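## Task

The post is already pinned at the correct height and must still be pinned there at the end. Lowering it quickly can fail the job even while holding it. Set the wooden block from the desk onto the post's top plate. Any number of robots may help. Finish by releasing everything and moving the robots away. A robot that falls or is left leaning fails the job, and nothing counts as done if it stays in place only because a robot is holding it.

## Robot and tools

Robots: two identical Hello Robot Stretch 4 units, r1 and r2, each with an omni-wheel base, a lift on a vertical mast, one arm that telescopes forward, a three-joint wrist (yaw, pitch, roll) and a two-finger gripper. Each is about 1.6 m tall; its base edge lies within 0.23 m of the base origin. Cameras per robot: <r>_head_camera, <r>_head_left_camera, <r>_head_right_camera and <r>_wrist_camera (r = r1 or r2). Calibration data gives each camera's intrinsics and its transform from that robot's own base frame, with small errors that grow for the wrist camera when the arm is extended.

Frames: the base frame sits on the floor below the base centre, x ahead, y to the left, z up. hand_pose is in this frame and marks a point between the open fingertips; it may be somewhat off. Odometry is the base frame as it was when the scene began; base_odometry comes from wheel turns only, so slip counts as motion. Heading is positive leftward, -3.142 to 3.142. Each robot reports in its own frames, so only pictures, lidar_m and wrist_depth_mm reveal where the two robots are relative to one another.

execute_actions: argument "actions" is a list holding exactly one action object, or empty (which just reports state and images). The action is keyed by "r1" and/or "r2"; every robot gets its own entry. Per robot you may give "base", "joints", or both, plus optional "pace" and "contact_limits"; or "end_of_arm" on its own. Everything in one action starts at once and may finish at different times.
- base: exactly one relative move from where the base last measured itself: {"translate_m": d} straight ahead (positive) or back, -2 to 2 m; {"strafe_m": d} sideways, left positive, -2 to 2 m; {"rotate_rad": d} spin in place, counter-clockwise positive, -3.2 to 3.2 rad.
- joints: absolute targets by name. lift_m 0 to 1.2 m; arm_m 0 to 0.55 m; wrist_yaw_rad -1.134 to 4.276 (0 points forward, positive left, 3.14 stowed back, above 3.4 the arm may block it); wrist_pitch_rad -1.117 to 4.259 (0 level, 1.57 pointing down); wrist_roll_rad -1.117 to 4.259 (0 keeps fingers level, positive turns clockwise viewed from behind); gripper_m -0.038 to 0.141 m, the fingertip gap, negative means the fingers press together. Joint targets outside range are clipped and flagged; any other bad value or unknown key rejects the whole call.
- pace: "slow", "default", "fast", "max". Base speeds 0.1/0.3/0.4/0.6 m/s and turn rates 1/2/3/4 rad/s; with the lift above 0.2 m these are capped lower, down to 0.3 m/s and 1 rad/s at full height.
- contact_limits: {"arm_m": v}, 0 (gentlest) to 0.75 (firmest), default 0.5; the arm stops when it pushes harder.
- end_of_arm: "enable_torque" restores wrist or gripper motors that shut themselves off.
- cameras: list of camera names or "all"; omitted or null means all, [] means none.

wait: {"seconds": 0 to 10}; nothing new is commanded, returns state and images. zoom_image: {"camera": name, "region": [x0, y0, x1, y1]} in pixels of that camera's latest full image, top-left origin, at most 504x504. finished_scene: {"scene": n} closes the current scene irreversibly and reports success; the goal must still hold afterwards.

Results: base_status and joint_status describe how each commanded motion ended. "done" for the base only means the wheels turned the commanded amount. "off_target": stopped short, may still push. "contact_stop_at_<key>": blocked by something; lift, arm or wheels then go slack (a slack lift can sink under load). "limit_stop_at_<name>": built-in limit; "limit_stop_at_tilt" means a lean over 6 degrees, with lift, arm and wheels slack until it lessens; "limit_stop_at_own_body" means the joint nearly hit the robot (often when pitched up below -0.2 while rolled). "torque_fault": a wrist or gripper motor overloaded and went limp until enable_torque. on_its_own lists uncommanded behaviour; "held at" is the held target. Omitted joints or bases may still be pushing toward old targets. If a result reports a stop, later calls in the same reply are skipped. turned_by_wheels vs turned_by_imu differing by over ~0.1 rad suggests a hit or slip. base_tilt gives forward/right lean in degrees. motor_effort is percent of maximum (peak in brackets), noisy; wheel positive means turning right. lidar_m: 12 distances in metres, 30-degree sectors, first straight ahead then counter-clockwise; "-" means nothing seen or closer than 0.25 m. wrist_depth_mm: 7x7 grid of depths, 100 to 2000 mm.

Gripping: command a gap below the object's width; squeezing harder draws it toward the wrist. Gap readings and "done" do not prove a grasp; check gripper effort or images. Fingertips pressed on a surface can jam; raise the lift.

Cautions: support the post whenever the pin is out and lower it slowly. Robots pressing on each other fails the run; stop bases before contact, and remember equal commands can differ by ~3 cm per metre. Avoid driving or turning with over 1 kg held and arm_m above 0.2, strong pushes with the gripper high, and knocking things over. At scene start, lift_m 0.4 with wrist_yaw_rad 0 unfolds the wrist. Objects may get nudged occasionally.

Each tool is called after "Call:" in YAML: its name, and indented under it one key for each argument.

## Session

Call:
execute_actions:
  actions: []

Scene clock: 0.00 s.
r1.base_odometry: x=+0.000 y=+0.000 heading=+0.000 (m, m, rad; r1's odometry frame)
r1.turned_by_wheels: +0.000 (rad since the last result)
r1.turned_by_imu: +0.000 (rad since the last result)
r1.base_tilt: forward=-0.1 right=-0.4 (deg)
r1.lidar_m: 3.67 1.40 0.84 0.76 0.76 0.95 1.08 1.10 1.33 2.49 3.20 2.81
r1.base_status: not commanded
r1.joint_positions: lift_m=+0.199 arm_m=+0.001 wrist_yaw_rad=+3.194 wrist_pitch_rad=+0.003 wrist_roll_rad=+0.003 gripper_m=+0.057
r1.joint_status: not commanded
r1.motor_effort: lift_m=+18 arm_m=+0 wrist_yaw_rad=+0 wrist_pitch_rad=-6 wrist_roll_rad=+1 gripper_m=-3 wheel_0=+0 wheel_1=+0 wheel_2=+0 (%)
r1.hand_pose: x=-0.1212 y=+0.0723 z=+0.3767 quat_wxyz=(-0.026, -0.001, +0.002, +1.000) (m; r1's base frame)
r1.wrist_depth_mm: - - 136 1229 1281 1255 931 / - - 134 1255 1281 1255 904 / - 107 134 1255 1281 1229 878 / - 124 141 1255 1281 1229 891 / 196 1160 1205 1229 1255 1229 878 / 207 1160 192 1229 196 1229 891 / 207 917 1042 152 1008 991 878
r2.base_odometry: x=+0.000 y=+0.000 heading=+0.000 (m, m, rad; r2's odometry frame)
r2.turned_by_wheels: +0.000 (rad since the last result)
r2.turned_by_imu: +0.000 (rad since the last result)
r2.base_tilt: forward=-0.3 right=+0.5 (deg)
r2.lidar_m: 1.40 1.59 2.51 2.80 2.83 3.30 3.30 1.12 2.43 3.39 1.76 1.40
r2.base_status: not commanded
r2.joint_positions: lift_m=+0.172 arm_m=+0.001 wrist_yaw_rad=+3.072 wrist_pitch_rad=+0.019 wrist_roll_rad=-0.014 gripper_m=+0.057
r2.joint_status: not commanded
r2.motor_effort: lift_m=+21 arm_m=+0 wrist_yaw_rad=+0 wrist_pitch_rad=-6 wrist_roll_rad=-3 gripper_m=-4 wheel_0=+0 wheel_1=-1 wheel_2=+1 (%)
r2.hand_pose: x=-0.1097 y=+0.1073 z=+0.3449 quat_wxyz=(+0.035, -0.010, -0.007, +0.999) (m; r2's base frame)
r2.wrist_depth_mm: - 144 - - - - - / - 121 253 - - - - / - 125 177 - - - - / 117 144 277 - - - - / 226 - - - - - - / 991 1205 200 1281 214 1336 1336 / 798 798 866 120 842 866 904
pictures: r1_head_camera, r1_head_left_camera, r1_head_right_camera, r1_wrist_camera, r2_head_camera, r2_head_left_camera, r2_head_right_camera, r2_wrist_camera
camera_calibration (this result's frames):
r1_wrist_camera: T_world_to_cam=[[-0.05629, 0.998016, 0.0282014, -0.0921652], [-0.013633, 0.0274752, -0.99953, 0.431112], [-0.998321, -0.056648, 0.0120594, 0.104448], [0, 0, 0, 1]] pos_world=[0.104962, 0.0860542, 0.432248]
r2_wrist_camera: T_world_to_cam=[[0.0362302, 0.998284, 0.0459941, -0.11853], [-0.00475023, 0.0461958, -0.998921, 0.406999], [-0.999332, 0.0359726, 0.00641576, 0.109137], [0, 0, 0, 1]] pos_world=[0.115292, 0.095599, 0.411311]
Images, in order (width x height): r1_head_camera 420x560, r1_head_left_camera 420x672, r1_head_right_camera 420x672, r1_wrist_camera 616x392, r2_head_camera 420x560, r2_head_left_camera 420x672, r2_head_right_camera 420x672, r2_wrist_camera 616x392.

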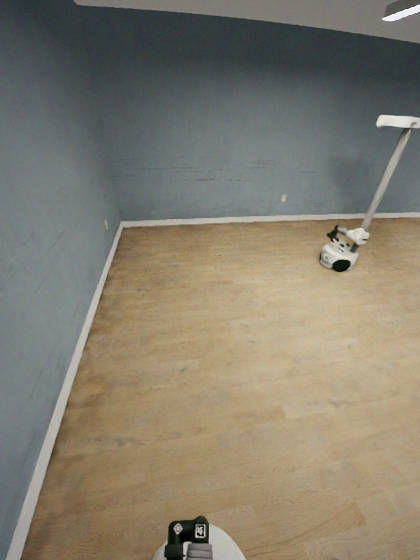

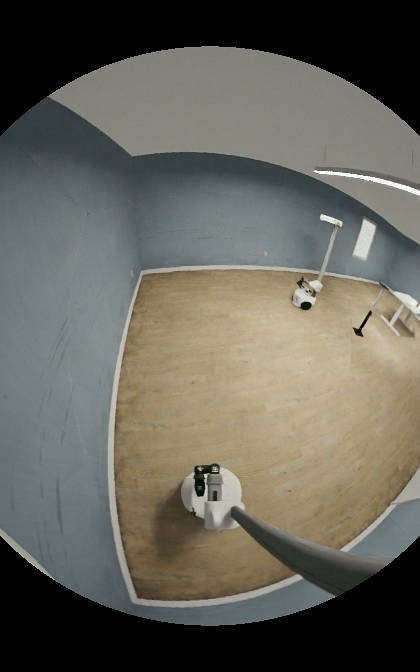

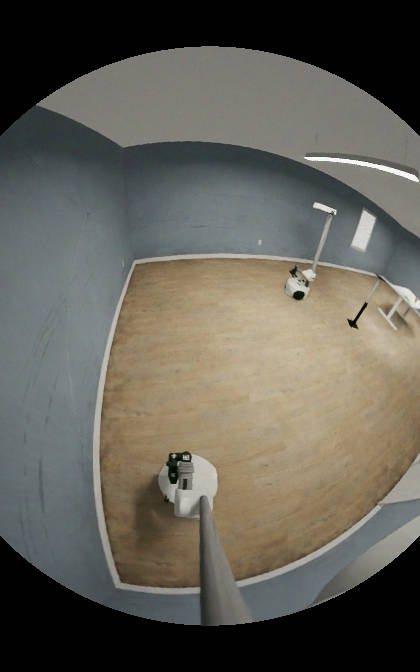

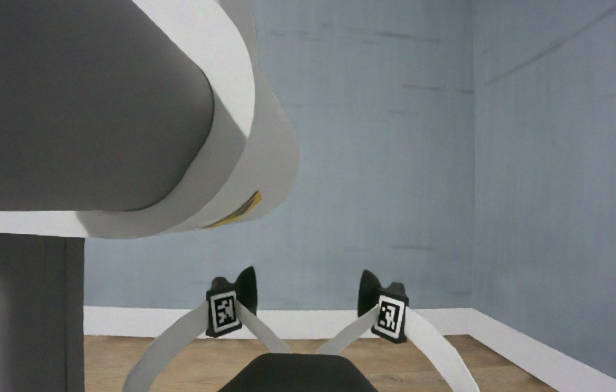

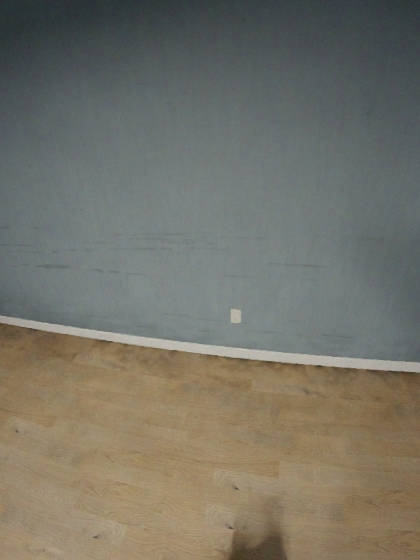

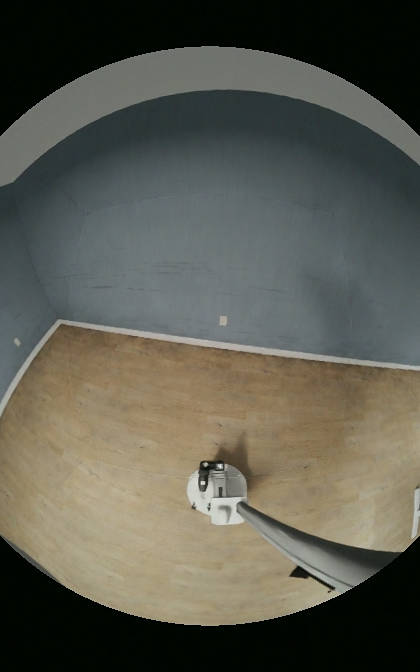

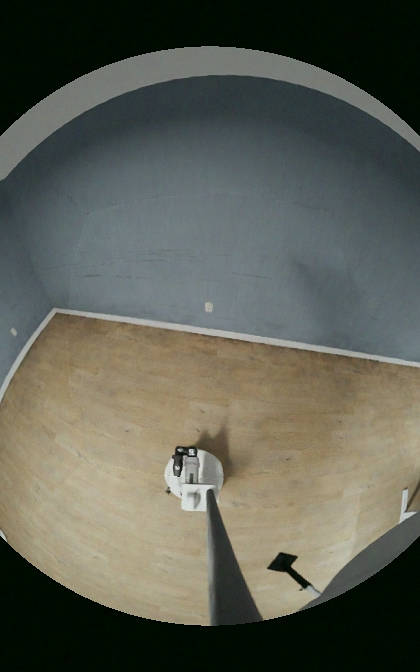

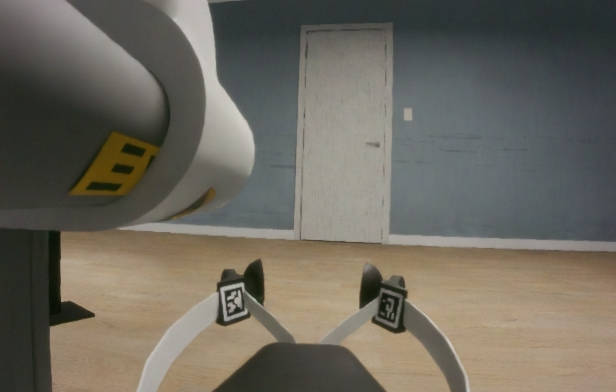

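Call:
execute_actions:
  actions:
    - {"r1":{"base":{"rotate_rad":-1.1},"pace":"max"},"r2":{"base":{"rotate_rad":-2.0},"joints":{"lift_m":0.4,"wrist_yaw_rad":0,"wrist_pitch_rad":0,"wrist_roll_rad":0,"gripper_m":0.13},"pace":"max"}}
  cameras: ["r1_head_camera","r2_head_camera","r2_head_left_camera","r2_wrist_camera"]

Scene clock: 3.00 s.
r1.base_odometry: x=+0.000 y=+0.000 heading=-1.100 (m, m, rad; r1's odometry frame)
r1.turned_by_wheels: -1.100 (rad since the last result)
r1.turned_by_imu: -1.087 (rad since the last result)
r1.base_tilt: forward=-0.2 right=-0.3 (deg)
r1.lidar_m: 3.21 2.84 3.68 1.48 0.89 0.77 0.78 0.93 1.07 1.09 1.29 2.19
r1.base_status: done
r1.joint_positions: lift_m=+0.199 arm_m=+0.001 wrist_yaw_rad=+3.193 wrist_pitch_rad=+0.003 wrist_roll_rad=+0.003 gripper_m=+0.057
r1.joint_status: not commanded
r1.motor_effort: lift_m=+18(19) arm_m=+0(0) wrist_yaw_rad=+0(0) wrist_pitch_rad=-5(5) wrist_roll_rad=+0(1) gripper_m=-3(3) wheel_0=-1(5) wheel_1=-1(9) wheel_2=-2(6) (%)
r1.hand_pose: x=-0.1212 y=+0.0723 z=+0.3767 quat_wxyz=(-0.026, -0.001, +0.002, +1.000) (m; r1's base frame)
r1.wrist_depth_mm: - - 136 946 854 788 741 / - - 134 946 854 788 723 / - 107 134 891 854 778 723 / - 124 141 904 854 778 715 / 196 1118 1042 917 842 768 715 / 207 1138 193 904 196 759 715 / 207 931 976 152 820 741 715
r2.base_odometry: x=+0.000 y=+0.000 heading=-2.000 (m, m, rad; r2's odometry frame)
r2.turned_by_wheels: -2.000 (rad since the last result)
r2.turned_by_imu: -2.023 (rad since the last result)
r2.base_tilt: forward=-0.3 right=+0.6 (deg)
r2.lidar_m: 2.37 2.90 1.68 1.42 1.42 1.64 2.83 2.83 2.84 3.28 3.27 1.10
r2.base_status: done
r2.joint_positions: lift_m=+0.400 arm_m=+0.001 wrist_yaw_rad=+0.000 wrist_pitch_rad=+0.002 wrist_roll_rad=+0.000 gripper_m=+0.130
r2.joint_status: all done
r2.motor_effort: lift_m=+24(27) arm_m=+0(0) wrist_yaw_rad=+0(8) wrist_pitch_rad=-6(12) wrist_roll_rad=+0(3) gripper_m=+0(2) wheel_0=+2(14) wheel_1=+0(12) wheel_2=-2(12) (%)
r2.hand_pose: x=+0.4605 y=-0.0873 z=+0.5772 quat_wxyz=(+1.000, +0.000, +0.001, +0.000) (m; r2's base frame)
r2.wrist_depth_mm: - - - - - - - / - - - - - - - / - - - - - - - / - - - - - - - / - - - - - - - / 1921 1756 1661 - 1708 1661 1808 / 1336 1281 1430 124 1464 1336 1366
pictures: r1_head_camera, r2_head_camera, r2_head_left_camera, r2_wrist_camera
camera_calibration (this result's frames):
r2_wrist_camera: T_world_to_cam=[[0.0330395, -0.998921, 0.0326437, -0.120786], [0.0241565, -0.0318539, -0.999201, 0.630817], [0.999162, 0.0338016, 0.023078, -0.245718], [0, 0, 0, 1]] pos_world=[0.234264, -0.0922557, 0.639926]
Images, in order (width x height): r1_head_camera 420x560, r2_head_camera 420x560, r2_head_left_camera 420x672, r2_wrist_camera 616x392.

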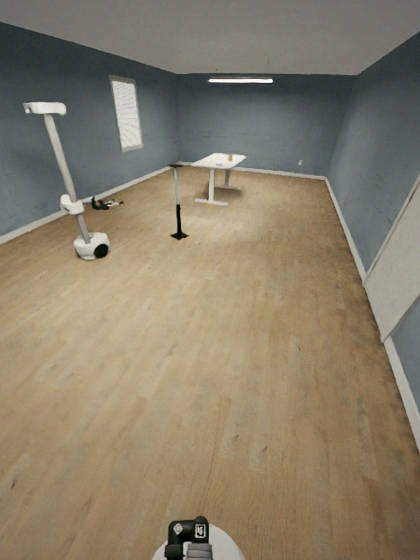

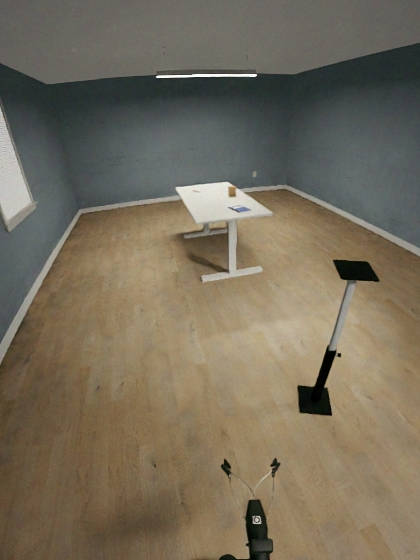

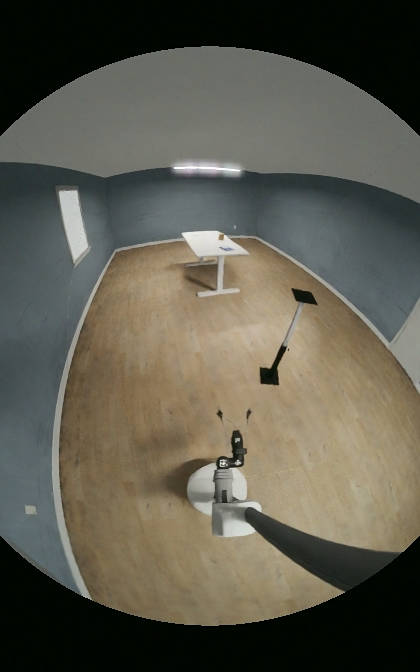

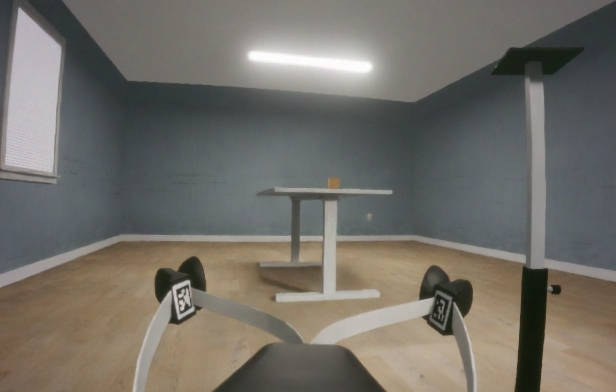

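Call:
zoom_image:
  camera: "r2_head_camera"
  region: [160, 160, 290, 290]

Region (160, 160, 290, 290) of r2_head_camera's 420x560 image, scaled by 3.877, with more detail than that image has.

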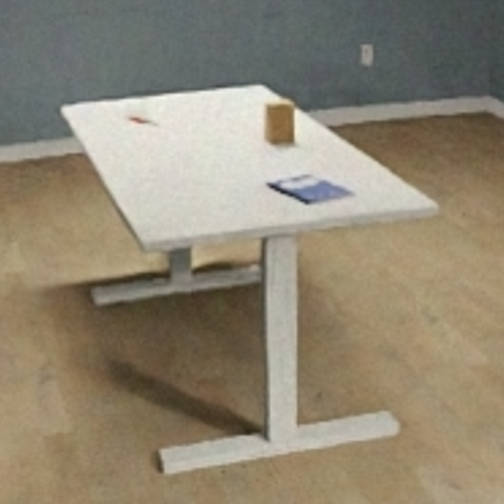

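Call:
execute_actions:
  actions:
    - {"r2":{"base":{"rotate_rad":-0.14},"joints":{"lift_m":0.3},"pace":"max"}}
  cameras: []

Call:
execute_actions:
  actions:
    - {"r2":{"base":{"translate_m":1.95},"joints":{"lift_m":0.64,"gripper_m":0.14},"pace":"max"}}
  cameras: ["r2_head_camera","r2_wrist_camera"]

Scene clock: 8.53 s.
r1.base_odometry: x=+0.000 y=+0.000 heading=-1.100 (m, m, rad; r1's odometry frame)
r1.turned_by_wheels: +0.000 (rad since the last result)
r1.turned_by_imu: +0.000 (rad since the last result)
r1.base_tilt: forward=-0.1 right=-0.4 (deg)
r1.lidar_m: 3.19 2.85 3.67 1.46 0.88 0.76 0.76 0.91 1.09 1.09 1.31 2.20
r1.base_status: not commanded
r1.joint_positions: lift_m=+0.199 arm_m=+0.001 wrist_yaw_rad=+3.193 wrist_pitch_rad=+0.003 wrist_roll_rad=+0.003 gripper_m=+0.057
r1.joint_status: not commanded
r1.motor_effort: lift_m=+18(18) arm_m=+0(0) wrist_yaw_rad=+1(0) wrist_pitch_rad=-4(6) wrist_roll_rad=+1(1) gripper_m=-2(2) wheel_0=-1(1) wheel_1=-2(2) wheel_2=-2(2) (%)
r1.hand_pose: x=-0.1212 y=+0.0723 z=+0.3767 quat_wxyz=(-0.026, -0.001, +0.002, +1.000) (m; r1's base frame)
r1.wrist_depth_mm: - - 136 946 866 788 732 / - - 134 931 866 778 732 / - 107 134 904 842 778 723 / - 124 141 891 854 778 715 / 196 1118 1025 931 842 768 715 / 207 1138 192 917 196 759 715 / 206 931 976 152 820 741 715
r2.base_odometry: x=+0.000 y=+0.000 heading=-2.140 (m, m, rad; r2's odometry frame)
r2.turned_by_wheels: -0.140 (rad since the last result)
r2.turned_by_imu: -0.142 (rad since the last result)
r2.base_tilt: forward=-0.2 right=+0.6 (deg)
r2.lidar_m: 2.41 3.02 1.83 1.45 1.41 1.55 2.40 2.84 2.85 3.35 3.28 1.10
r2.base_status: done
r2.joint_positions: lift_m=+0.300 arm_m=+0.001 wrist_yaw_rad=+0.000 wrist_pitch_rad=+0.003 wrist_roll_rad=+0.000 gripper_m=+0.130
r2.joint_status: all done
r2.motor_effort: lift_m=+16(22) arm_m=+0(0) wrist_yaw_rad=+1(1) wrist_pitch_rad=-7(6) wrist_roll_rad=+1(0) gripper_m=+0(1) wheel_0=+3(11) wheel_1=+1(9) wheel_2=-1(10) (%)
r2.hand_pose: x=+0.4605 y=-0.0874 z=+0.4778 quat_wxyz=(+1.000, +0.000, +0.001, +0.000) (m; r2's base frame)
r2.wrist_depth_mm: - - - - - - - / - - - - - - - / - - - - - - - / - - - - - - - / - - - - - - - / 1618 1499 1397 1708 1430 1576 1808 / 1138 1078 1229 125 1255 1078 1205
pictures: none
No camera images: the call's "cameras" was empty. Leave "cameras" out to get every camera's image.

Scene clock: 13.43 s.
r1.base_odometry: x=+0.000 y=+0.000 heading=-1.100 (m, m, rad; r1's odometry frame)
r1.turned_by_wheels: +0.000 (rad since the last result)
r1.turned_by_imu: +0.000 (rad since the last result)
r1.base_tilt: forward=-0.2 right=-0.4 (deg)
r1.lidar_m: 3.17 4.16 3.67 1.49 0.90 0.78 0.77 0.92 1.08 1.08 1.30 2.21
r1.base_status: not commanded
r1.joint_positions: lift_m=+0.199 arm_m=+0.001 wrist_yaw_rad=+3.193 wrist_pitch_rad=+0.003 wrist_roll_rad=+0.003 gripper_m=+0.057
r1.joint_status: not commanded
r1.motor_effort: lift_m=+18(18) arm_m=+0(0) wrist_yaw_rad=+1(0) wrist_pitch_rad=-7(5) wrist_roll_rad=+1(1) gripper_m=-5(4) wheel_0=-1(1) wheel_1=-1(2) wheel_2=-2(2) (%)
r1.hand_pose: x=-0.1212 y=+0.0723 z=+0.3767 quat_wxyz=(-0.026, -0.001, +0.002, +1.000) (m; r1's base frame)
r1.wrist_depth_mm: - - 136 946 854 778 741 / - - 134 931 866 778 732 / - 107 134 904 842 778 723 / - 124 141 904 831 778 723 / 195 1138 1025 931 842 768 723 / 207 1138 192 917 196 768 715 / 206 931 976 152 809 741 715
r2.base_odometry: x=-1.050 y=-1.643 heading=-2.139 (m, m, rad; r2's odometry frame)
r2.turned_by_wheels: +0.001 (rad since the last result)
r2.turned_by_imu: -0.005 (rad since the last result)
r2.base_tilt: forward=-0.3 right=+0.7 (deg)
r2.lidar_m: 0.57 0.54 0.59 2.25 2.16 2.35 3.67 0.82 3.25 2.56 2.52 2.74
r2.base_status: done
r2.joint_positions: lift_m=+0.640 arm_m=+0.001 wrist_yaw_rad=+0.000 wrist_pitch_rad=+0.002 wrist_roll_rad=+0.000 gripper_m=+0.140
r2.joint_status: all done
r2.motor_effort: lift_m=+24(29) arm_m=+0(0) wrist_yaw_rad=+0(1) wrist_pitch_rad=-5(6) wrist_roll_rad=+1(0) gripper_m=+1(2) wheel_0=+4(12) wheel_1=+3(7) wheel_2=+1(14) (%)
r2.hand_pose: x=+0.4605 y=-0.0874 z=+0.8172 quat_wxyz=(+1.000, +0.000, +0.001, +0.000) (m; r2's base frame)
r2.wrist_depth_mm: - - - - - - - / - - - - - - - / - - - - - - - / - - - - - - - / 946 1008 1025 - - - - / 473 436 424 525 - - - / 329 342 375 126 1921 1863 1921
pictures: r2_head_camera, r2_wrist_camera
camera_calibration (this result's frames):
r2_wrist_camera: T_world_to_cam=[[0.0326688, -0.998933, 0.0326451, -0.128558], [0.0241996, -0.0318624, -0.999199, 0.870638], [0.999173, 0.0334327, 0.0231328, -0.251304], [0, 0, 0, 1]] pos_world=[0.234227, -0.0922787, 0.879951]
Images, in order (width x height): r2_head_camera 420x560, r2_wrist_camera 616x392.

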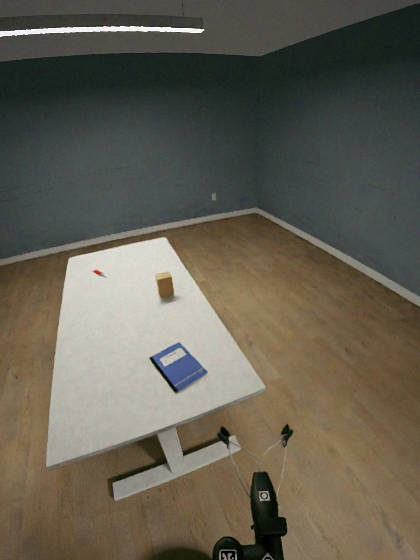

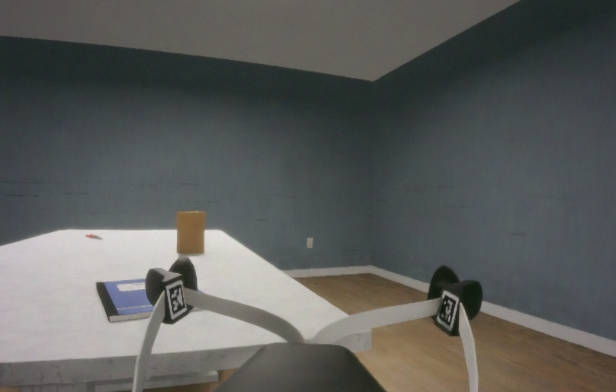

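Call:
execute_actions:
  actions:
    - {"r2":{"base":{"rotate_rad":0.277},"joints":{"lift_m":0.63,"arm_m":0.25},"pace":"max"}}
  cameras: ["r2_head_camera","r2_wrist_camera"]

Scene clock: 16.40 s.
r1.base_odometry: x=+0.000 y=+0.000 heading=-1.100 (m, m, rad; r1's odometry frame)
r1.turned_by_wheels: +0.000 (rad since the last result)
r1.turned_by_imu: +0.000 (rad since the last result)
r1.base_tilt: forward=-0.1 right=-0.3 (deg)
r1.lidar_m: 3.18 4.19 3.66 1.49 0.87 0.77 0.76 0.91 1.08 1.09 1.29 2.19
r1.base_status: not commanded
r1.joint_positions: lift_m=+0.199 arm_m=+0.001 wrist_yaw_rad=+3.193 wrist_pitch_rad=+0.003 wrist_roll_rad=+0.003 gripper_m=+0.057
r1.joint_status: not commanded
r1.motor_effort: lift_m=+18(18) arm_m=+0(0) wrist_yaw_rad=+1(0) wrist_pitch_rad=-6(6) wrist_roll_rad=+1(1) gripper_m=-2(2) wheel_0=-1(1) wheel_1=-1(2) wheel_2=-2(2) (%)
r1.hand_pose: x=-0.1212 y=+0.0723 z=+0.3767 quat_wxyz=(-0.026, -0.001, +0.002, +1.000) (m; r1's base frame)
r1.wrist_depth_mm: - - 136 960 866 788 741 / - - 134 946 854 778 732 / - 107 134 891 854 778 723 / - 124 141 904 842 778 723 / 196 1118 1025 931 842 768 715 / 207 1138 193 917 196 768 715 / 207 917 960 153 820 741 715
r2.base_odometry: x=-1.050 y=-1.643 heading=-1.863 (m, m, rad; r2's odometry frame)
r2.turned_by_wheels: +0.276 (rad since the last result)
r2.turned_by_imu: +0.279 (rad since the last result)
r2.base_tilt: forward=-0.3 right=+0.7 (deg)
r2.lidar_m: 0.51 0.53 2.38 2.20 2.21 2.81 0.88 0.94 2.76 2.54 2.54 0.61
r2.base_status: done
r2.joint_positions: lift_m=+0.630 arm_m=+0.249 wrist_yaw_rad=+0.000 wrist_pitch_rad=+0.002 wrist_roll_rad=+0.000 gripper_m=+0.140
r2.joint_status: all done
r2.motor_effort: lift_m=+16(19) arm_m=+7(6) wrist_yaw_rad=+1(2) wrist_pitch_rad=-5(7) wrist_roll_rad=+0(1) gripper_m=-1(2) wheel_0=-5(9) wheel_1=-3(8) wheel_2=+1(8) (%)
r2.hand_pose: x=+0.7082 y=-0.0874 z=+0.8079 quat_wxyz=(+1.000, +0.000, +0.001, +0.000) (m; r2's base frame)
r2.wrist_depth_mm: - - - - - - - / - - - - - - - / - - - - - - - / - - - - - - - / - 931 991 798 - - - / 436 407 370 488 399 - - / 307 300 310 127 338 309 1921
pictures: r2_head_camera, r2_wrist_camera
camera_calibration (this result's frames):
r2_wrist_camera: T_world_to_cam=[[0.0328357, -0.99893, 0.0325609, -0.136345], [0.024192, -0.0317745, -0.999202, 0.855297], [0.999168, 0.0335972, 0.0231228, -0.498525], [0, 0, 0, 1]] pos_world=[0.481896, -0.0922735, 0.870581]
Images, in order (width x height): r2_head_camera 420x560, r2_wrist_camera 616x392.

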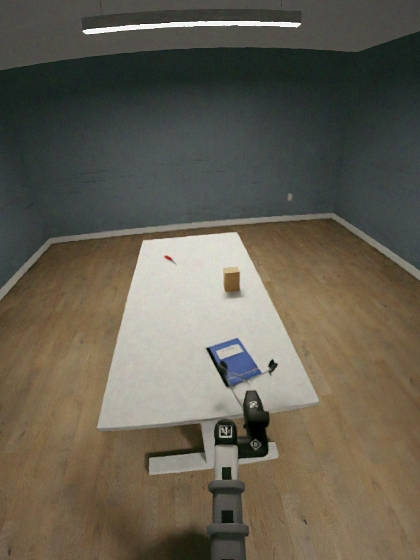

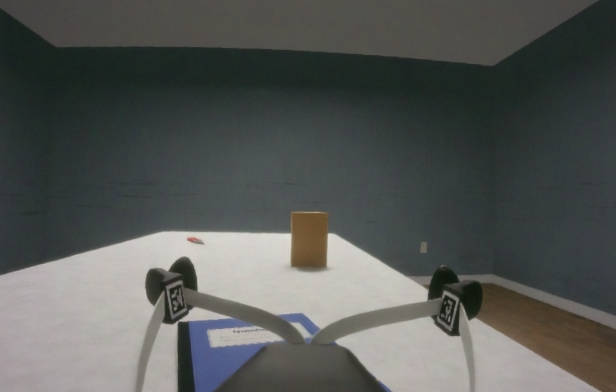

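Call:
execute_actions:
  actions:
    - {"r2":{"base":{"translate_m":0.33},"joints":{"arm_m":0.45,"wrist_yaw_rad":0.06},"pace":"fast"}}
  cameras: ["r2_head_camera","r2_wrist_camera"]

Scene clock: 19.37 s.
r1.base_odometry: x=+0.000 y=+0.000 heading=-1.100 (m, m, rad; r1's odometry frame)
r1.turned_by_wheels: +0.000 (rad since the last result)
r1.turned_by_imu: +0.000 (rad since the last result)
r1.base_tilt: forward=-0.2 right=-0.4 (deg)
r1.lidar_m: 3.21 4.18 3.68 1.49 0.90 0.76 0.77 0.92 1.09 1.09 1.29 2.20
r1.base_status: not commanded
r1.joint_positions: lift_m=+0.199 arm_m=+0.001 wrist_yaw_rad=+3.193 wrist_pitch_rad=+0.003 wrist_roll_rad=+0.003 gripper_m=+0.057
r1.joint_status: not commanded
r1.motor_effort: lift_m=+18(18) arm_m=+0(0) wrist_yaw_rad=+0(0) wrist_pitch_rad=-5(6) wrist_roll_rad=+1(1) gripper_m=-3(1) wheel_0=-1(1) wheel_1=-1(2) wheel_2=-2(2) (%)
r1.hand_pose: x=-0.1212 y=+0.0723 z=+0.3767 quat_wxyz=(-0.026, -0.001, +0.002, +1.000) (m; r1's base frame)
r1.wrist_depth_mm: - - 136 946 866 788 741 / - - 134 946 854 788 723 / - 107 134 904 842 778 723 / - 124 141 904 842 768 723 / 196 1118 1025 931 842 768 715 / 208 1138 192 931 196 768 715 / 206 931 976 152 831 741 715
r2.base_odometry: x=-1.144 y=-1.959 heading=-1.862 (m, m, rad; r2's odometry frame)
r2.turned_by_wheels: +0.001 (rad since the last result)
r2.turned_by_imu: -0.001 (rad since the last result)
r2.base_tilt: forward=-0.2 right=+0.7 (deg)
r2.lidar_m: 0.25 0.25 0.30 2.23 2.25 2.82 1.24 4.12 2.74 2.49 0.38 0.26
r2.base_status: done
r2.joint_positions: lift_m=+0.630 arm_m=+0.449 wrist_yaw_rad=+0.060 wrist_pitch_rad=+0.002 wrist_roll_rad=+0.000 gripper_m=+0.140
r2.joint_status: all done
r2.motor_effort: lift_m=+16(16) arm_m=+7(8) wrist_yaw_rad=+0(6) wrist_pitch_rad=-6(6) wrist_roll_rad=+1(0) gripper_m=+2(0) wheel_0=+5(10) wheel_1=+3(12) wheel_2=+1(12) (%)
r2.hand_pose: x=+0.9129 y=-0.0699 z=+0.8078 quat_wxyz=(+1.000, +0.000, +0.001, +0.030) (m; r2's base frame)
r2.wrist_depth_mm: - - - - - - - / - - - - - - - / - - - - - - - / - - - - - - - / - 917 976 265 - - - / 433 410 384 264 402 - - / 304 297 317 126 336 332 1921
pictures: r2_head_camera, r2_wrist_camera
camera_calibration (this result's frames):
r2_wrist_camera: T_world_to_cam=[[0.0926687, -0.995165, 0.0325561, -0.179986], [0.0260069, -0.0302665, -0.999203, 0.849334], [0.995357, 0.0934416, 0.0230764, -0.695983], [0, 0, 0, 1]] pos_world=[0.687343, -0.0883759, 0.870578]
Images, in order (width x height): r2_head_camera 420x560, r2_wrist_camera 616x392.

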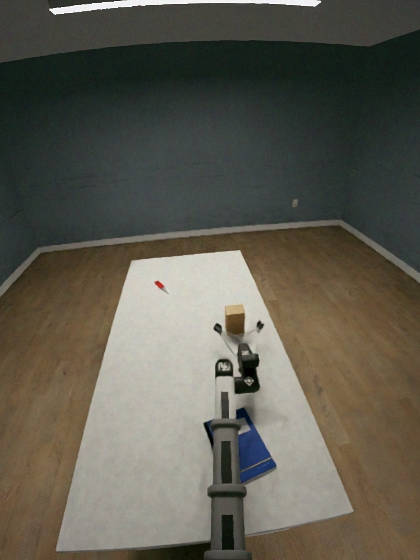

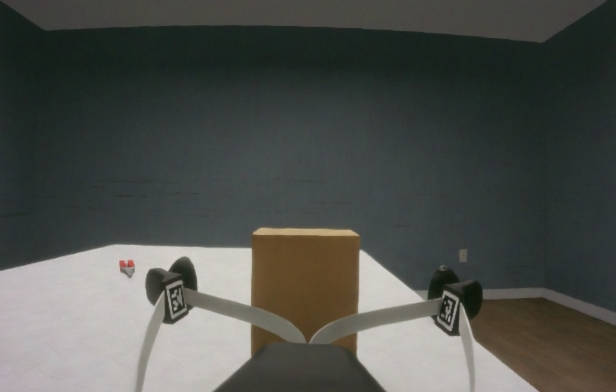

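Call:
execute_actions:
  actions:
    - {"r2":{"joints":{"arm_m":0.53,"wrist_yaw_rad":0.09,"lift_m":0.615},"pace":"fast"}}
  cameras: []

Call:
execute_actions:
  actions:
    - {"r2":{"joints":{"gripper_m":0.03},"pace":"fast"}}
  cameras: ["r2_wrist_camera"]

Scene clock: 21.27 s.
r1.base_odometry: x=+0.000 y=+0.000 heading=-1.100 (m, m, rad; r1's odometry frame)
r1.turned_by_wheels: +0.000 (rad since the last result)
r1.turned_by_imu: +0.000 (rad since the last result)
r1.base_tilt: forward=-0.2 right=-0.3 (deg)
r1.lidar_m: 3.18 4.17 3.67 1.46 0.89 0.77 0.78 0.93 1.09 1.09 1.29 2.22
r1.base_status: not commanded
r1.joint_positions: lift_m=+0.199 arm_m=+0.001 wrist_yaw_rad=+3.193 wrist_pitch_rad=+0.003 wrist_roll_rad=+0.003 gripper_m=+0.057
r1.joint_status: not commanded
r1.motor_effort: lift_m=+18(19) arm_m=+0(0) wrist_yaw_rad=+1(1) wrist_pitch_rad=-5(6) wrist_roll_rad=+0(0) gripper_m=-2(2) wheel_0=-1(1) wheel_1=-1(1) wheel_2=-2(2) (%)
r1.hand_pose: x=-0.1212 y=+0.0723 z=+0.3767 quat_wxyz=(-0.026, -0.001, +0.002, +1.000) (m; r1's base frame)
r1.wrist_depth_mm: - - 136 960 866 788 732 / - - 134 931 854 788 732 / - 107 134 904 854 778 723 / - 124 141 904 854 778 723 / 196 1118 1025 917 842 768 723 / 208 1138 192 917 196 759 715 / 207 931 976 152 831 741 707
r2.base_odometry: x=-1.144 y=-1.959 heading=-1.862 (m, m, rad; r2's odometry frame)
r2.turned_by_wheels: +0.000 (rad since the last result)
r2.turned_by_imu: +0.000 (rad since the last result)
r2.base_tilt: forward=-0.2 right=+0.6 (deg)
r2.lidar_m: 0.25 0.25 0.29 2.24 2.27 2.86 1.23 4.17 2.69 2.49 0.39 0.25
r2.base_status: not commanded
r2.joint_positions: lift_m=+0.615 arm_m=+0.529 wrist_yaw_rad=+0.090 wrist_pitch_rad=+0.002 wrist_roll_rad=+0.000 gripper_m=+0.140
r2.joint_status: all done
r2.motor_effort: lift_m=+15(13) arm_m=+7(8) wrist_yaw_rad=-1(7) wrist_pitch_rad=-6(6) wrist_roll_rad=+0(0) gripper_m=+0(1) wheel_0=+4(5) wheel_1=+3(3) wheel_2=+1(1) (%)
r2.hand_pose: x=+0.9948 y=-0.0611 z=+0.7929 quat_wxyz=(+0.999, +0.000, +0.001, +0.045) (m; r2's base frame)
r2.wrist_depth_mm: - - - - - - - / - - - - - - - / - - - - - - - / - - - - - - - / - 842 222 183 - - - / 389 364 190 183 211 - - / 273 266 263 126 279 274 1921
pictures: none
No camera images: the call's "cameras" was empty. Leave "cameras" out to get every camera's image.

Scene clock: 23.37 s.
r1.base_odometry: x=+0.000 y=+0.000 heading=-1.100 (m, m, rad; r1's odometry frame)
r1.turned_by_wheels: +0.000 (rad since the last result)
r1.turned_by_imu: +0.000 (rad since the last result)
r1.base_tilt: forward=-0.2 right=-0.4 (deg)
r1.lidar_m: 3.18 4.19 3.67 1.49 0.87 0.77 0.76 0.91 1.09 1.10 1.28 2.22
r1.base_status: not commanded
r1.joint_positions: lift_m=+0.199 arm_m=+0.001 wrist_yaw_rad=+3.193 wrist_pitch_rad=+0.003 wrist_roll_rad=+0.003 gripper_m=+0.057
r1.joint_status: not commanded
r1.motor_effort: lift_m=+18(18) arm_m=+0(0) wrist_yaw_rad=+0(0) wrist_pitch_rad=-5(5) wrist_roll_rad=+1(1) gripper_m=-3(3) wheel_0=-1(1) wheel_1=-2(1) wheel_2=-2(2) (%)
r1.hand_pose: x=-0.1212 y=+0.0723 z=+0.3767 quat_wxyz=(-0.026, -0.001, +0.002, +1.000) (m; r1's base frame)
r1.wrist_depth_mm: - - 136 931 854 778 741 / - - 134 946 854 788 732 / - 107 134 904 854 778 723 / - 124 141 904 842 778 723 / 196 1138 1025 917 842 768 723 / 208 1138 193 917 196 768 715 / 206 931 976 152 820 741 715
r2.base_odometry: x=-1.144 y=-1.959 heading=-1.862 (m, m, rad; r2's odometry frame)
r2.turned_by_wheels: +0.000 (rad since the last result)
r2.turned_by_imu: +0.000 (rad since the last result)
r2.base_tilt: forward=-0.1 right=+0.7 (deg)
r2.lidar_m: 0.25 0.25 0.28 2.24 2.29 2.85 1.22 4.13 2.72 2.48 0.39 0.25
r2.base_status: not commanded
r2.joint_positions: lift_m=+0.615 arm_m=+0.529 wrist_yaw_rad=+0.090 wrist_pitch_rad=+0.002 wrist_roll_rad=+0.000 gripper_m=+0.031
r2.joint_status: all done
r2.motor_effort: lift_m=+15(15) arm_m=+7(7) wrist_yaw_rad=+1(1) wrist_pitch_rad=-6(5) wrist_roll_rad=+1(1) gripper_m=-24(23) wheel_0=+4(4) wheel_1=+3(3) wheel_2=+1(1) (%)
r2.hand_pose: x=+0.9948 y=-0.0611 z=+0.7929 quat_wxyz=(+0.999, +0.000, +0.001, +0.045) (m; r2's base frame)
r2.wrist_depth_mm: - - - - - - - / - - - - - - - / - - - - - - - / - - - - - - - / - 831 732 171 174 - - / 387 402 182 170 174 - - / 274 266 273 139 174 258 1863
pictures: r2_wrist_camera
camera_calibration (this result's frames):
r2_wrist_camera: T_world_to_cam=[[0.122505, -0.991934, 0.0325561, -0.207787], [0.026876, -0.0294755, -0.999204, 0.831772], [0.992104, 0.123282, 0.0230483, -0.772938], [0, 0, 0, 1]] pos_world=[0.769935, -0.0863045, 0.85569]
Images, in order (width x height): r2_wrist_camera 616x392.

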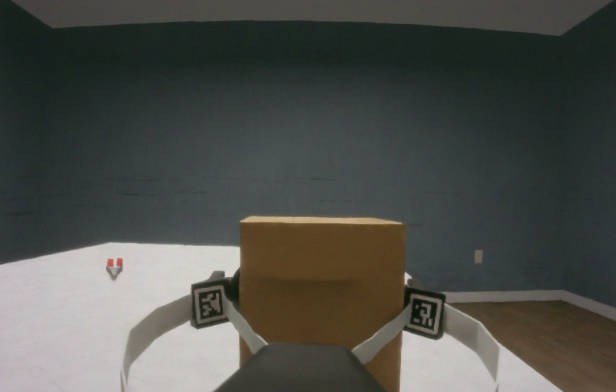

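Call:
execute_actions:
  actions:
    - {"r2":{"joints":{"lift_m":0.645},"pace":"max"}}
  cameras: []

Call:
execute_actions:
  actions:
    - {"r2":{"base":{"rotate_rad":-2.89},"joints":{"lift_m":0.91,"arm_m":0.15,"wrist_yaw_rad":0},"pace":"fast"}}
  cameras: ["r2_head_camera","r2_wrist_camera","r1_head_camera"]

Scene clock: 25.50 s.
r1.base_odometry: x=+0.000 y=+0.000 heading=-1.100 (m, m, rad; r1's odometry frame)
r1.turned_by_wheels: +0.000 (rad since the last result)
r1.turned_by_imu: +0.000 (rad since the last result)
r1.base_tilt: forward=-0.2 right=-0.3 (deg)
r1.lidar_m: 3.18 4.17 3.66 1.47 0.88 0.77 0.77 0.91 1.08 1.09 1.28 2.19
r1.base_status: not commanded
r1.joint_positions: lift_m=+0.199 arm_m=+0.001 wrist_yaw_rad=+3.193 wrist_pitch_rad=+0.003 wrist_roll_rad=+0.003 gripper_m=+0.057
r1.joint_status: not commanded
r1.motor_effort: lift_m=+18(18) arm_m=+0(0) wrist_yaw_rad=+0(0) wrist_pitch_rad=-6(8) wrist_roll_rad=+1(0) gripper_m=-4(3) wheel_0=-1(1) wheel_1=-1(2) wheel_2=-2(2) (%)
r1.hand_pose: x=-0.1212 y=+0.0723 z=+0.3767 quat_wxyz=(-0.026, -0.001, +0.002, +1.000) (m; r1's base frame)
r1.wrist_depth_mm: - - 136 960 854 788 741 / - - 134 931 866 778 723 / - 107 134 904 842 778 723 / - 124 141 904 854 778 723 / 196 1118 1008 917 831 768 723 / 208 1138 192 904 196 759 715 / 207 931 976 152 820 750 707
r2.base_odometry: x=-1.144 y=-1.959 heading=-1.862 (m, m, rad; r2's odometry frame)
r2.turned_by_wheels: +0.000 (rad since the last result)
r2.turned_by_imu: +0.000 (rad since the last result)
r2.base_tilt: forward=-0.3 right=+0.7 (deg)
r2.lidar_m: 0.25 0.25 0.28 2.23 2.28 2.89 1.25 4.18 2.71 2.46 0.38 0.25
r2.base_status: not commanded
r2.joint_positions: lift_m=+0.645 arm_m=+0.529 wrist_yaw_rad=+0.090 wrist_pitch_rad=+0.005 wrist_roll_rad=+0.000 gripper_m=+0.031
r2.joint_status: all done
r2.motor_effort: lift_m=+26(27) arm_m=+7(7) wrist_yaw_rad=-1(0) wrist_pitch_rad=-14(17) wrist_roll_rad=+0(0) gripper_m=-24(24) wheel_0=+4(4) wheel_1=+3(3) wheel_2=+1(1) (%)
r2.hand_pose: x=+0.9948 y=-0.0611 z=+0.8212 quat_wxyz=(+0.999, +0.000, +0.003, +0.045) (m; r2's base frame)
r2.wrist_depth_mm: - - - - - - - / - - - - - - - / - - - - - - - / - - - - - - - / - 1008 854 171 174 - - / 462 480 183 171 173 - - / 329 320 330 139 173 330 1983
pictures: none
No camera images: the call's "cameras" was empty. Leave "cameras" out to get every camera's image.

Scene clock: 27.87 s.
r1.base_odometry: x=+0.000 y=+0.000 heading=-1.100 (m, m, rad; r1's odometry frame)
r1.turned_by_wheels: +0.000 (rad since the last result)
r1.turned_by_imu: +0.000 (rad since the last result)
r1.base_tilt: forward=-0.1 right=-0.4 (deg)
r1.lidar_m: 3.16 4.17 3.67 1.48 0.89 0.77 0.77 0.91 1.09 1.09 1.29 2.21
r1.base_status: not commanded
r1.joint_positions: lift_m=+0.199 arm_m=+0.001 wrist_yaw_rad=+3.193 wrist_pitch_rad=+0.003 wrist_roll_rad=+0.003 gripper_m=+0.057
r1.joint_status: not commanded
r1.motor_effort: lift_m=+18(18) arm_m=+0(0) wrist_yaw_rad=+0(0) wrist_pitch_rad=-3(6) wrist_roll_rad=+0(1) gripper_m=-3(2) wheel_0=-1(1) wheel_1=-1(1) wheel_2=-2(2) (%)
r1.hand_pose: x=-0.1212 y=+0.0723 z=+0.3767 quat_wxyz=(-0.026, -0.001, +0.002, +1.000) (m; r1's base frame)
r1.wrist_depth_mm: - - 136 946 854 788 741 / - - 134 931 854 788 732 / - 107 134 904 854 778 723 / - 124 141 904 854 778 723 / 196 1138 1008 917 842 768 715 / 207 1138 192 917 196 759 715 / 206 917 960 152 831 741 715
r2.base_odometry: x=-1.144 y=-1.959 heading=+1.532 (m, m, rad; r2's odometry frame)
r2.turned_by_wheels: -2.890 (rad since the last result)
r2.turned_by_imu: -2.926 (rad since the last result)
r2.base_tilt: forward=-0.1 right=+0.8 (deg)
r2.lidar_m: 1.18 3.23 2.53 2.48 0.26 0.25 0.25 0.31 0.39 2.25 2.44 3.59
r2.base_status: done
r2.joint_positions: lift_m=+0.910 arm_m=+0.151 wrist_yaw_rad=+0.000 wrist_pitch_rad=+0.006 wrist_roll_rad=+0.000 gripper_m=+0.031
r2.joint_status: all done
r2.motor_effort: lift_m=+26(29) arm_m=-7(11) wrist_yaw_rad=+0(17) wrist_pitch_rad=-15(16) wrist_roll_rad=+1(1) gripper_m=-24(23) wheel_0=+3(13) wheel_1=+2(12) wheel_2=+1(12) (%)
r2.hand_pose: x=+0.6107 y=-0.0875 z=+1.0862 quat_wxyz=(+1.000, +0.000, +0.003, +0.000) (m; r2's base frame)
r2.wrist_depth_mm: - - - - - - - / - - - - - - - / - - - - - - - / - - - - - - - / - - - 172 174 - - / - - 183 171 173 - - / - - - 139 173 - -
pictures: r1_head_camera, r2_head_camera, r2_wrist_camera
camera_calibration (this result's frames):
r2_wrist_camera: T_world_to_cam=[[0.0325638, -0.998943, 0.0324378, -0.142015], [0.0210316, -0.0317629, -0.999274, 1.13776], [0.999248, 0.0332224, 0.0199751, -0.404195], [0, 0, 0, 1]] pos_world=[0.384587, -0.0922981, 1.14961]
Images, in order (width x height): r1_head_camera 420x560, r2_head_camera 420x560, r2_wrist_camera 616x392.

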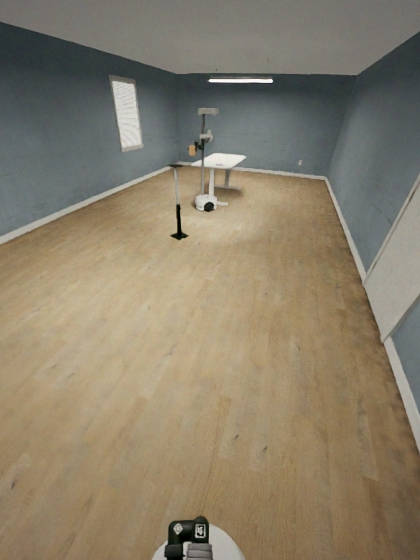

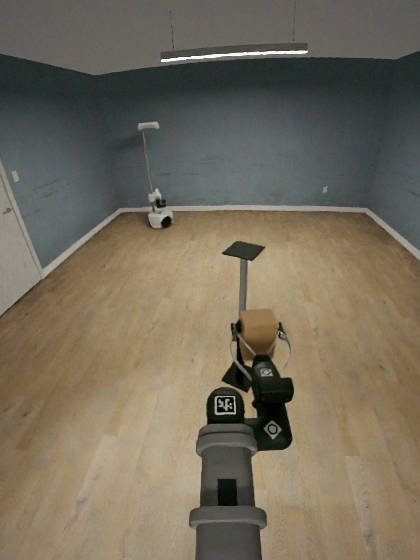

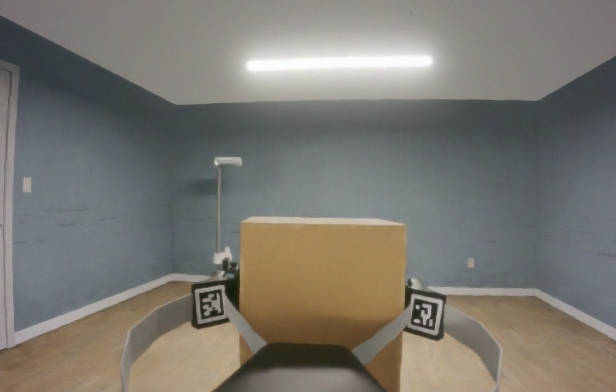

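Call:
execute_actions:
  actions:
    - {"r2":{"base":{"translate_m":0.4},"joints":{"arm_m":0.33,"wrist_yaw_rad":-0.15},"pace":"fast"}}
  cameras: ["r2_head_camera","r2_wrist_camera","r2_head_left_camera"]

Scene clock: 31.20 s.
r1.base_odometry: x=+0.000 y=+0.000 heading=-1.100 (m, m, rad; r1's odometry frame)
r1.turned_by_wheels: +0.000 (rad since the last result)
r1.turned_by_imu: +0.000 (rad since the last result)
r1.base_tilt: forward=-0.1 right=-0.3 (deg)
r1.lidar_m: 3.20 4.17 3.66 1.48 0.89 0.75 0.77 0.91 1.08 1.09 1.31 2.19
r1.base_status: not commanded
r1.joint_positions: lift_m=+0.199 arm_m=+0.001 wrist_yaw_rad=+3.193 wrist_pitch_rad=+0.003 wrist_roll_rad=+0.003 gripper_m=+0.057
r1.joint_status: not commanded
r1.motor_effort: lift_m=+18(19) arm_m=+0(0) wrist_yaw_rad=+1(0) wrist_pitch_rad=-5(6) wrist_roll_rad=+0(1) gripper_m=-3(3) wheel_0=-1(1) wheel_1=-2(1) wheel_2=-2(2) (%)
r1.hand_pose: x=-0.1212 y=+0.0723 z=+0.3767 quat_wxyz=(-0.026, -0.001, +0.002, +1.000) (m; r1's base frame)
r1.wrist_depth_mm: - - 136 946 854 788 732 / - - 134 946 854 778 732 / - 107 134 904 854 778 732 / - 124 141 904 831 778 715 / 195 1138 1008 917 831 768 715 / 208 1160 192 904 196 768 723 / 207 931 976 152 820 750 715
r2.base_odometry: x=-1.129 y=-1.560 heading=+1.532 (m, m, rad; r2's odometry frame)
r2.turned_by_wheels: +0.001 (rad since the last result)
r2.turned_by_imu: -0.001 (rad since the last result)
r2.base_tilt: forward=-0.2 right=+0.6 (deg)
r2.lidar_m: 0.75 3.13 2.47 2.44 2.61 0.63 0.59 0.68 2.34 2.31 2.45 3.62
r2.base_status: done
r2.joint_positions: lift_m=+0.910 arm_m=+0.329 wrist_yaw_rad=-0.150 wrist_pitch_rad=+0.006 wrist_roll_rad=+0.000 gripper_m=+0.031
r2.joint_status: all done
r2.motor_effort: lift_m=+26(26) arm_m=+7(8) wrist_yaw_rad=-1(6) wrist_pitch_rad=-15(14) wrist_roll_rad=-2(1) gripper_m=-24(22) wheel_0=+5(11) wheel_1=+4(5) wheel_2=-1(12) (%)
r2.hand_pose: x=+0.7719 y=-0.1295 z=+1.0862 quat_wxyz=(+0.997, +0.000, +0.003, -0.075) (m; r2's base frame)
r2.wrist_depth_mm: - - - - - - - / - - - - - - - / - - - - - - - / - - - - - - - / - - - 171 174 - - / - - 183 170 173 - - / - - - 139 173 - -
pictures: r2_head_camera, r2_head_left_camera, r2_wrist_camera
camera_calibration (this result's frames):
r2_wrist_camera: T_world_to_cam=[[-0.116734, -0.992635, 0.0324009, -0.0731537], [0.0160674, -0.0345072, -0.999275, 1.13651], [0.993033, -0.116129, 0.0199772, -0.578455], [0, 0, 0, 1]] pos_world=[0.547624, -0.100572, 1.14961]
Images, in order (width x height): r2_head_camera 420x560, r2_head_left_camera 420x672, r2_wrist_camera 616x392.

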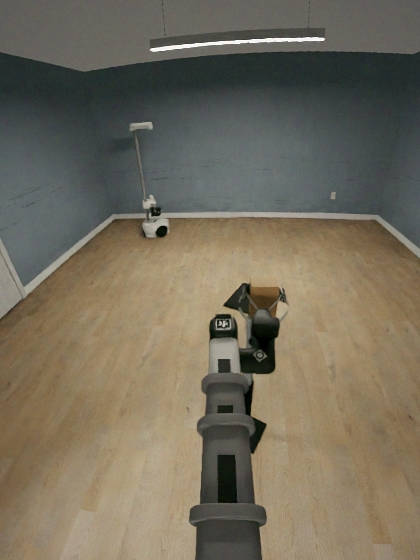

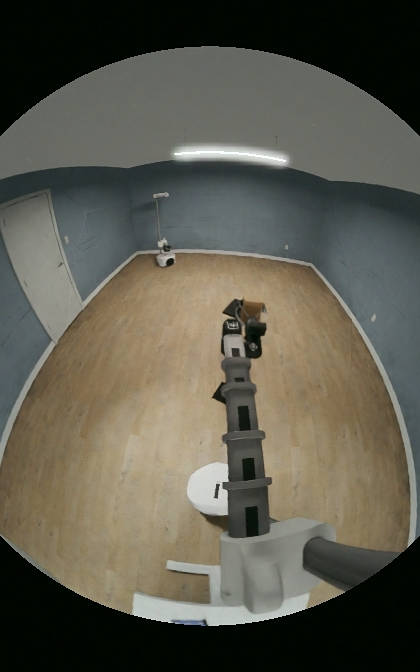

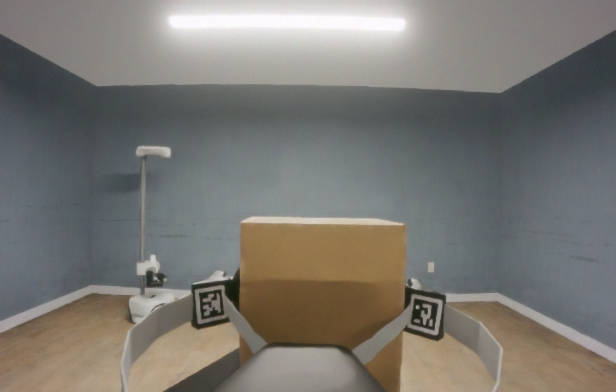

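Call:
zoom_image:
  camera: "r2_head_camera"
  region: [200, 260, 320, 380]

Region (200, 260, 320, 380) of r2_head_camera's 420x560 image, scaled by 4.200, with more detail than that image has.

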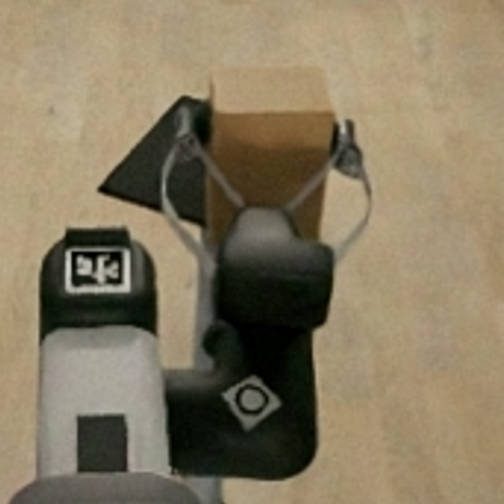

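Call:
execute_actions:
  actions:
    - {"r2":{"joints":{"arm_m":0.43,"wrist_yaw_rad":-0.11,"lift_m":0.89},"pace":"default"}}
  cameras: ["r2_head_camera","r2_wrist_camera","r1_head_camera"]

Call:
zoom_image:
  camera: "r1_head_camera"
  region: [140, 130, 220, 190]

Call:
zoom_image:
  camera: "r2_head_camera"
  region: [200, 240, 320, 360]

Scene clock: 34.27 s.
r1.base_odometry: x=+0.000 y=+0.000 heading=-1.100 (m, m, rad; r1's odometry frame)
r1.turned_by_wheels: +0.000 (rad since the last result)
r1.turned_by_imu: +0.000 (rad since the last result)
r1.base_tilt: forward=-0.3 right=-0.3 (deg)
r1.lidar_m: 3.18 4.17 3.67 1.47 0.88 0.76 0.76 0.92 1.08 1.10 1.29 2.20
r1.base_status: not commanded
r1.joint_positions: lift_m=+0.199 arm_m=+0.001 wrist_yaw_rad=+3.193 wrist_pitch_rad=+0.003 wrist_roll_rad=+0.003 gripper_m=+0.057
r1.joint_status: not commanded
r1.motor_effort: lift_m=+19(18) arm_m=+0(0) wrist_yaw_rad=+0(0) wrist_pitch_rad=-4(7) wrist_roll_rad=+0(1) gripper_m=-3(1) wheel_0=-1(1) wheel_1=-1(1) wheel_2=-2(2) (%)
r1.hand_pose: x=-0.1212 y=+0.0723 z=+0.3767 quat_wxyz=(-0.026, -0.001, +0.002, +1.000) (m; r1's base frame)
r1.wrist_depth_mm: - - 136 946 866 778 732 / - - 134 931 854 788 723 / - 107 134 891 854 778 723 / - 124 141 904 854 778 715 / 196 1118 1025 931 842 768 723 / 208 1138 192 904 196 768 715 / 206 917 976 152 820 741 715
r2.base_odometry: x=-1.129 y=-1.560 heading=+1.532 (m, m, rad; r2's odometry frame)
r2.turned_by_wheels: +0.000 (rad since the last result)
r2.turned_by_imu: -0.001 (rad since the last result)
r2.base_tilt: forward=-0.2 right=+0.5 (deg)
r2.lidar_m: 0.76 3.17 2.49 2.43 2.61 0.63 0.58 0.67 2.35 2.30 2.51 3.66
r2.base_status: not commanded
r2.joint_positions: lift_m=+0.890 arm_m=+0.429 wrist_yaw_rad=-0.110 wrist_pitch_rad=+0.006 wrist_roll_rad=+0.000 gripper_m=+0.031
r2.joint_status: all done
r2.motor_effort: lift_m=+15(24) arm_m=+7(9) wrist_yaw_rad=+2(8) wrist_pitch_rad=-14(15) wrist_roll_rad=+1(1) gripper_m=-26(23) wheel_0=+5(5) wheel_1=+4(4) wheel_2=+0(0) (%)
r2.hand_pose: x=+0.8768 y=-0.1185 z=+1.0670 quat_wxyz=(+0.998, +0.000, +0.003, -0.055) (m; r2's base frame)
r2.wrist_depth_mm: - - - - - - - / - - - - - - - / - - - - - - - / - - - - - - - / - - - 171 173 - - / - - 183 171 173 - - / - - - 139 173 - -
pictures: r1_head_camera, r2_head_camera, r2_wrist_camera
camera_calibration (this result's frames):
r2_wrist_camera: T_world_to_cam=[[-0.0769391, -0.996509, 0.0323993, -0.0847249], [0.0173857, -0.0338316, -0.999276, 1.11495], [0.996884, -0.0763202, 0.019928, -0.679584], [0, 0, 0, 1]] pos_world=[0.651564, -0.0985747, 1.13043]
Images, in order (width x height): r1_head_camera 420x560, r2_head_camera 420x560, r2_wrist_camera 616x392.

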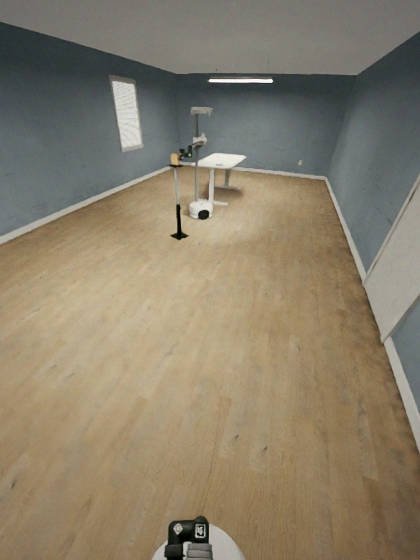

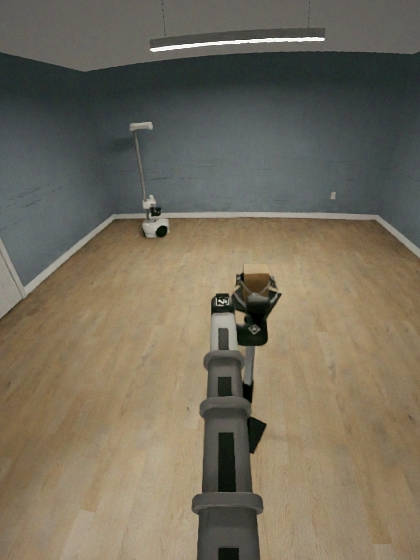

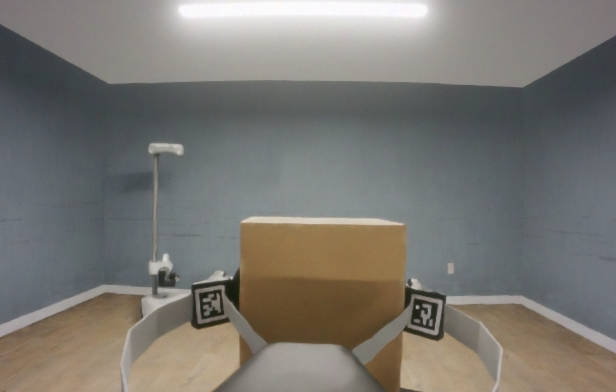

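Region (140, 130, 220, 190) of r1_head_camera's 420x560 image, scaled by 6.300, with more detail than that image has; it fills the top 378 rows of this view, and the rest is white.

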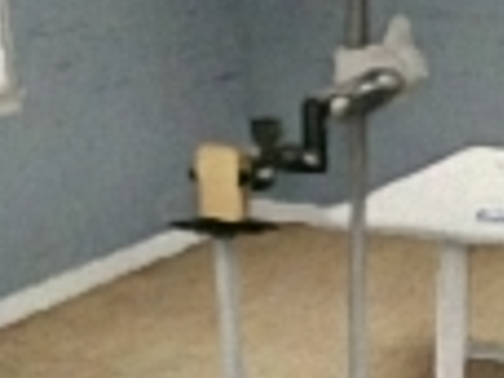

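Region (200, 240, 320, 360) of r2_head_camera's 420x560 image, scaled by 4.200, with more detail than that image has.

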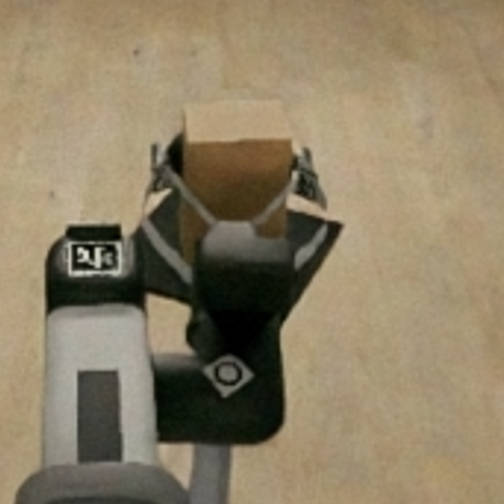

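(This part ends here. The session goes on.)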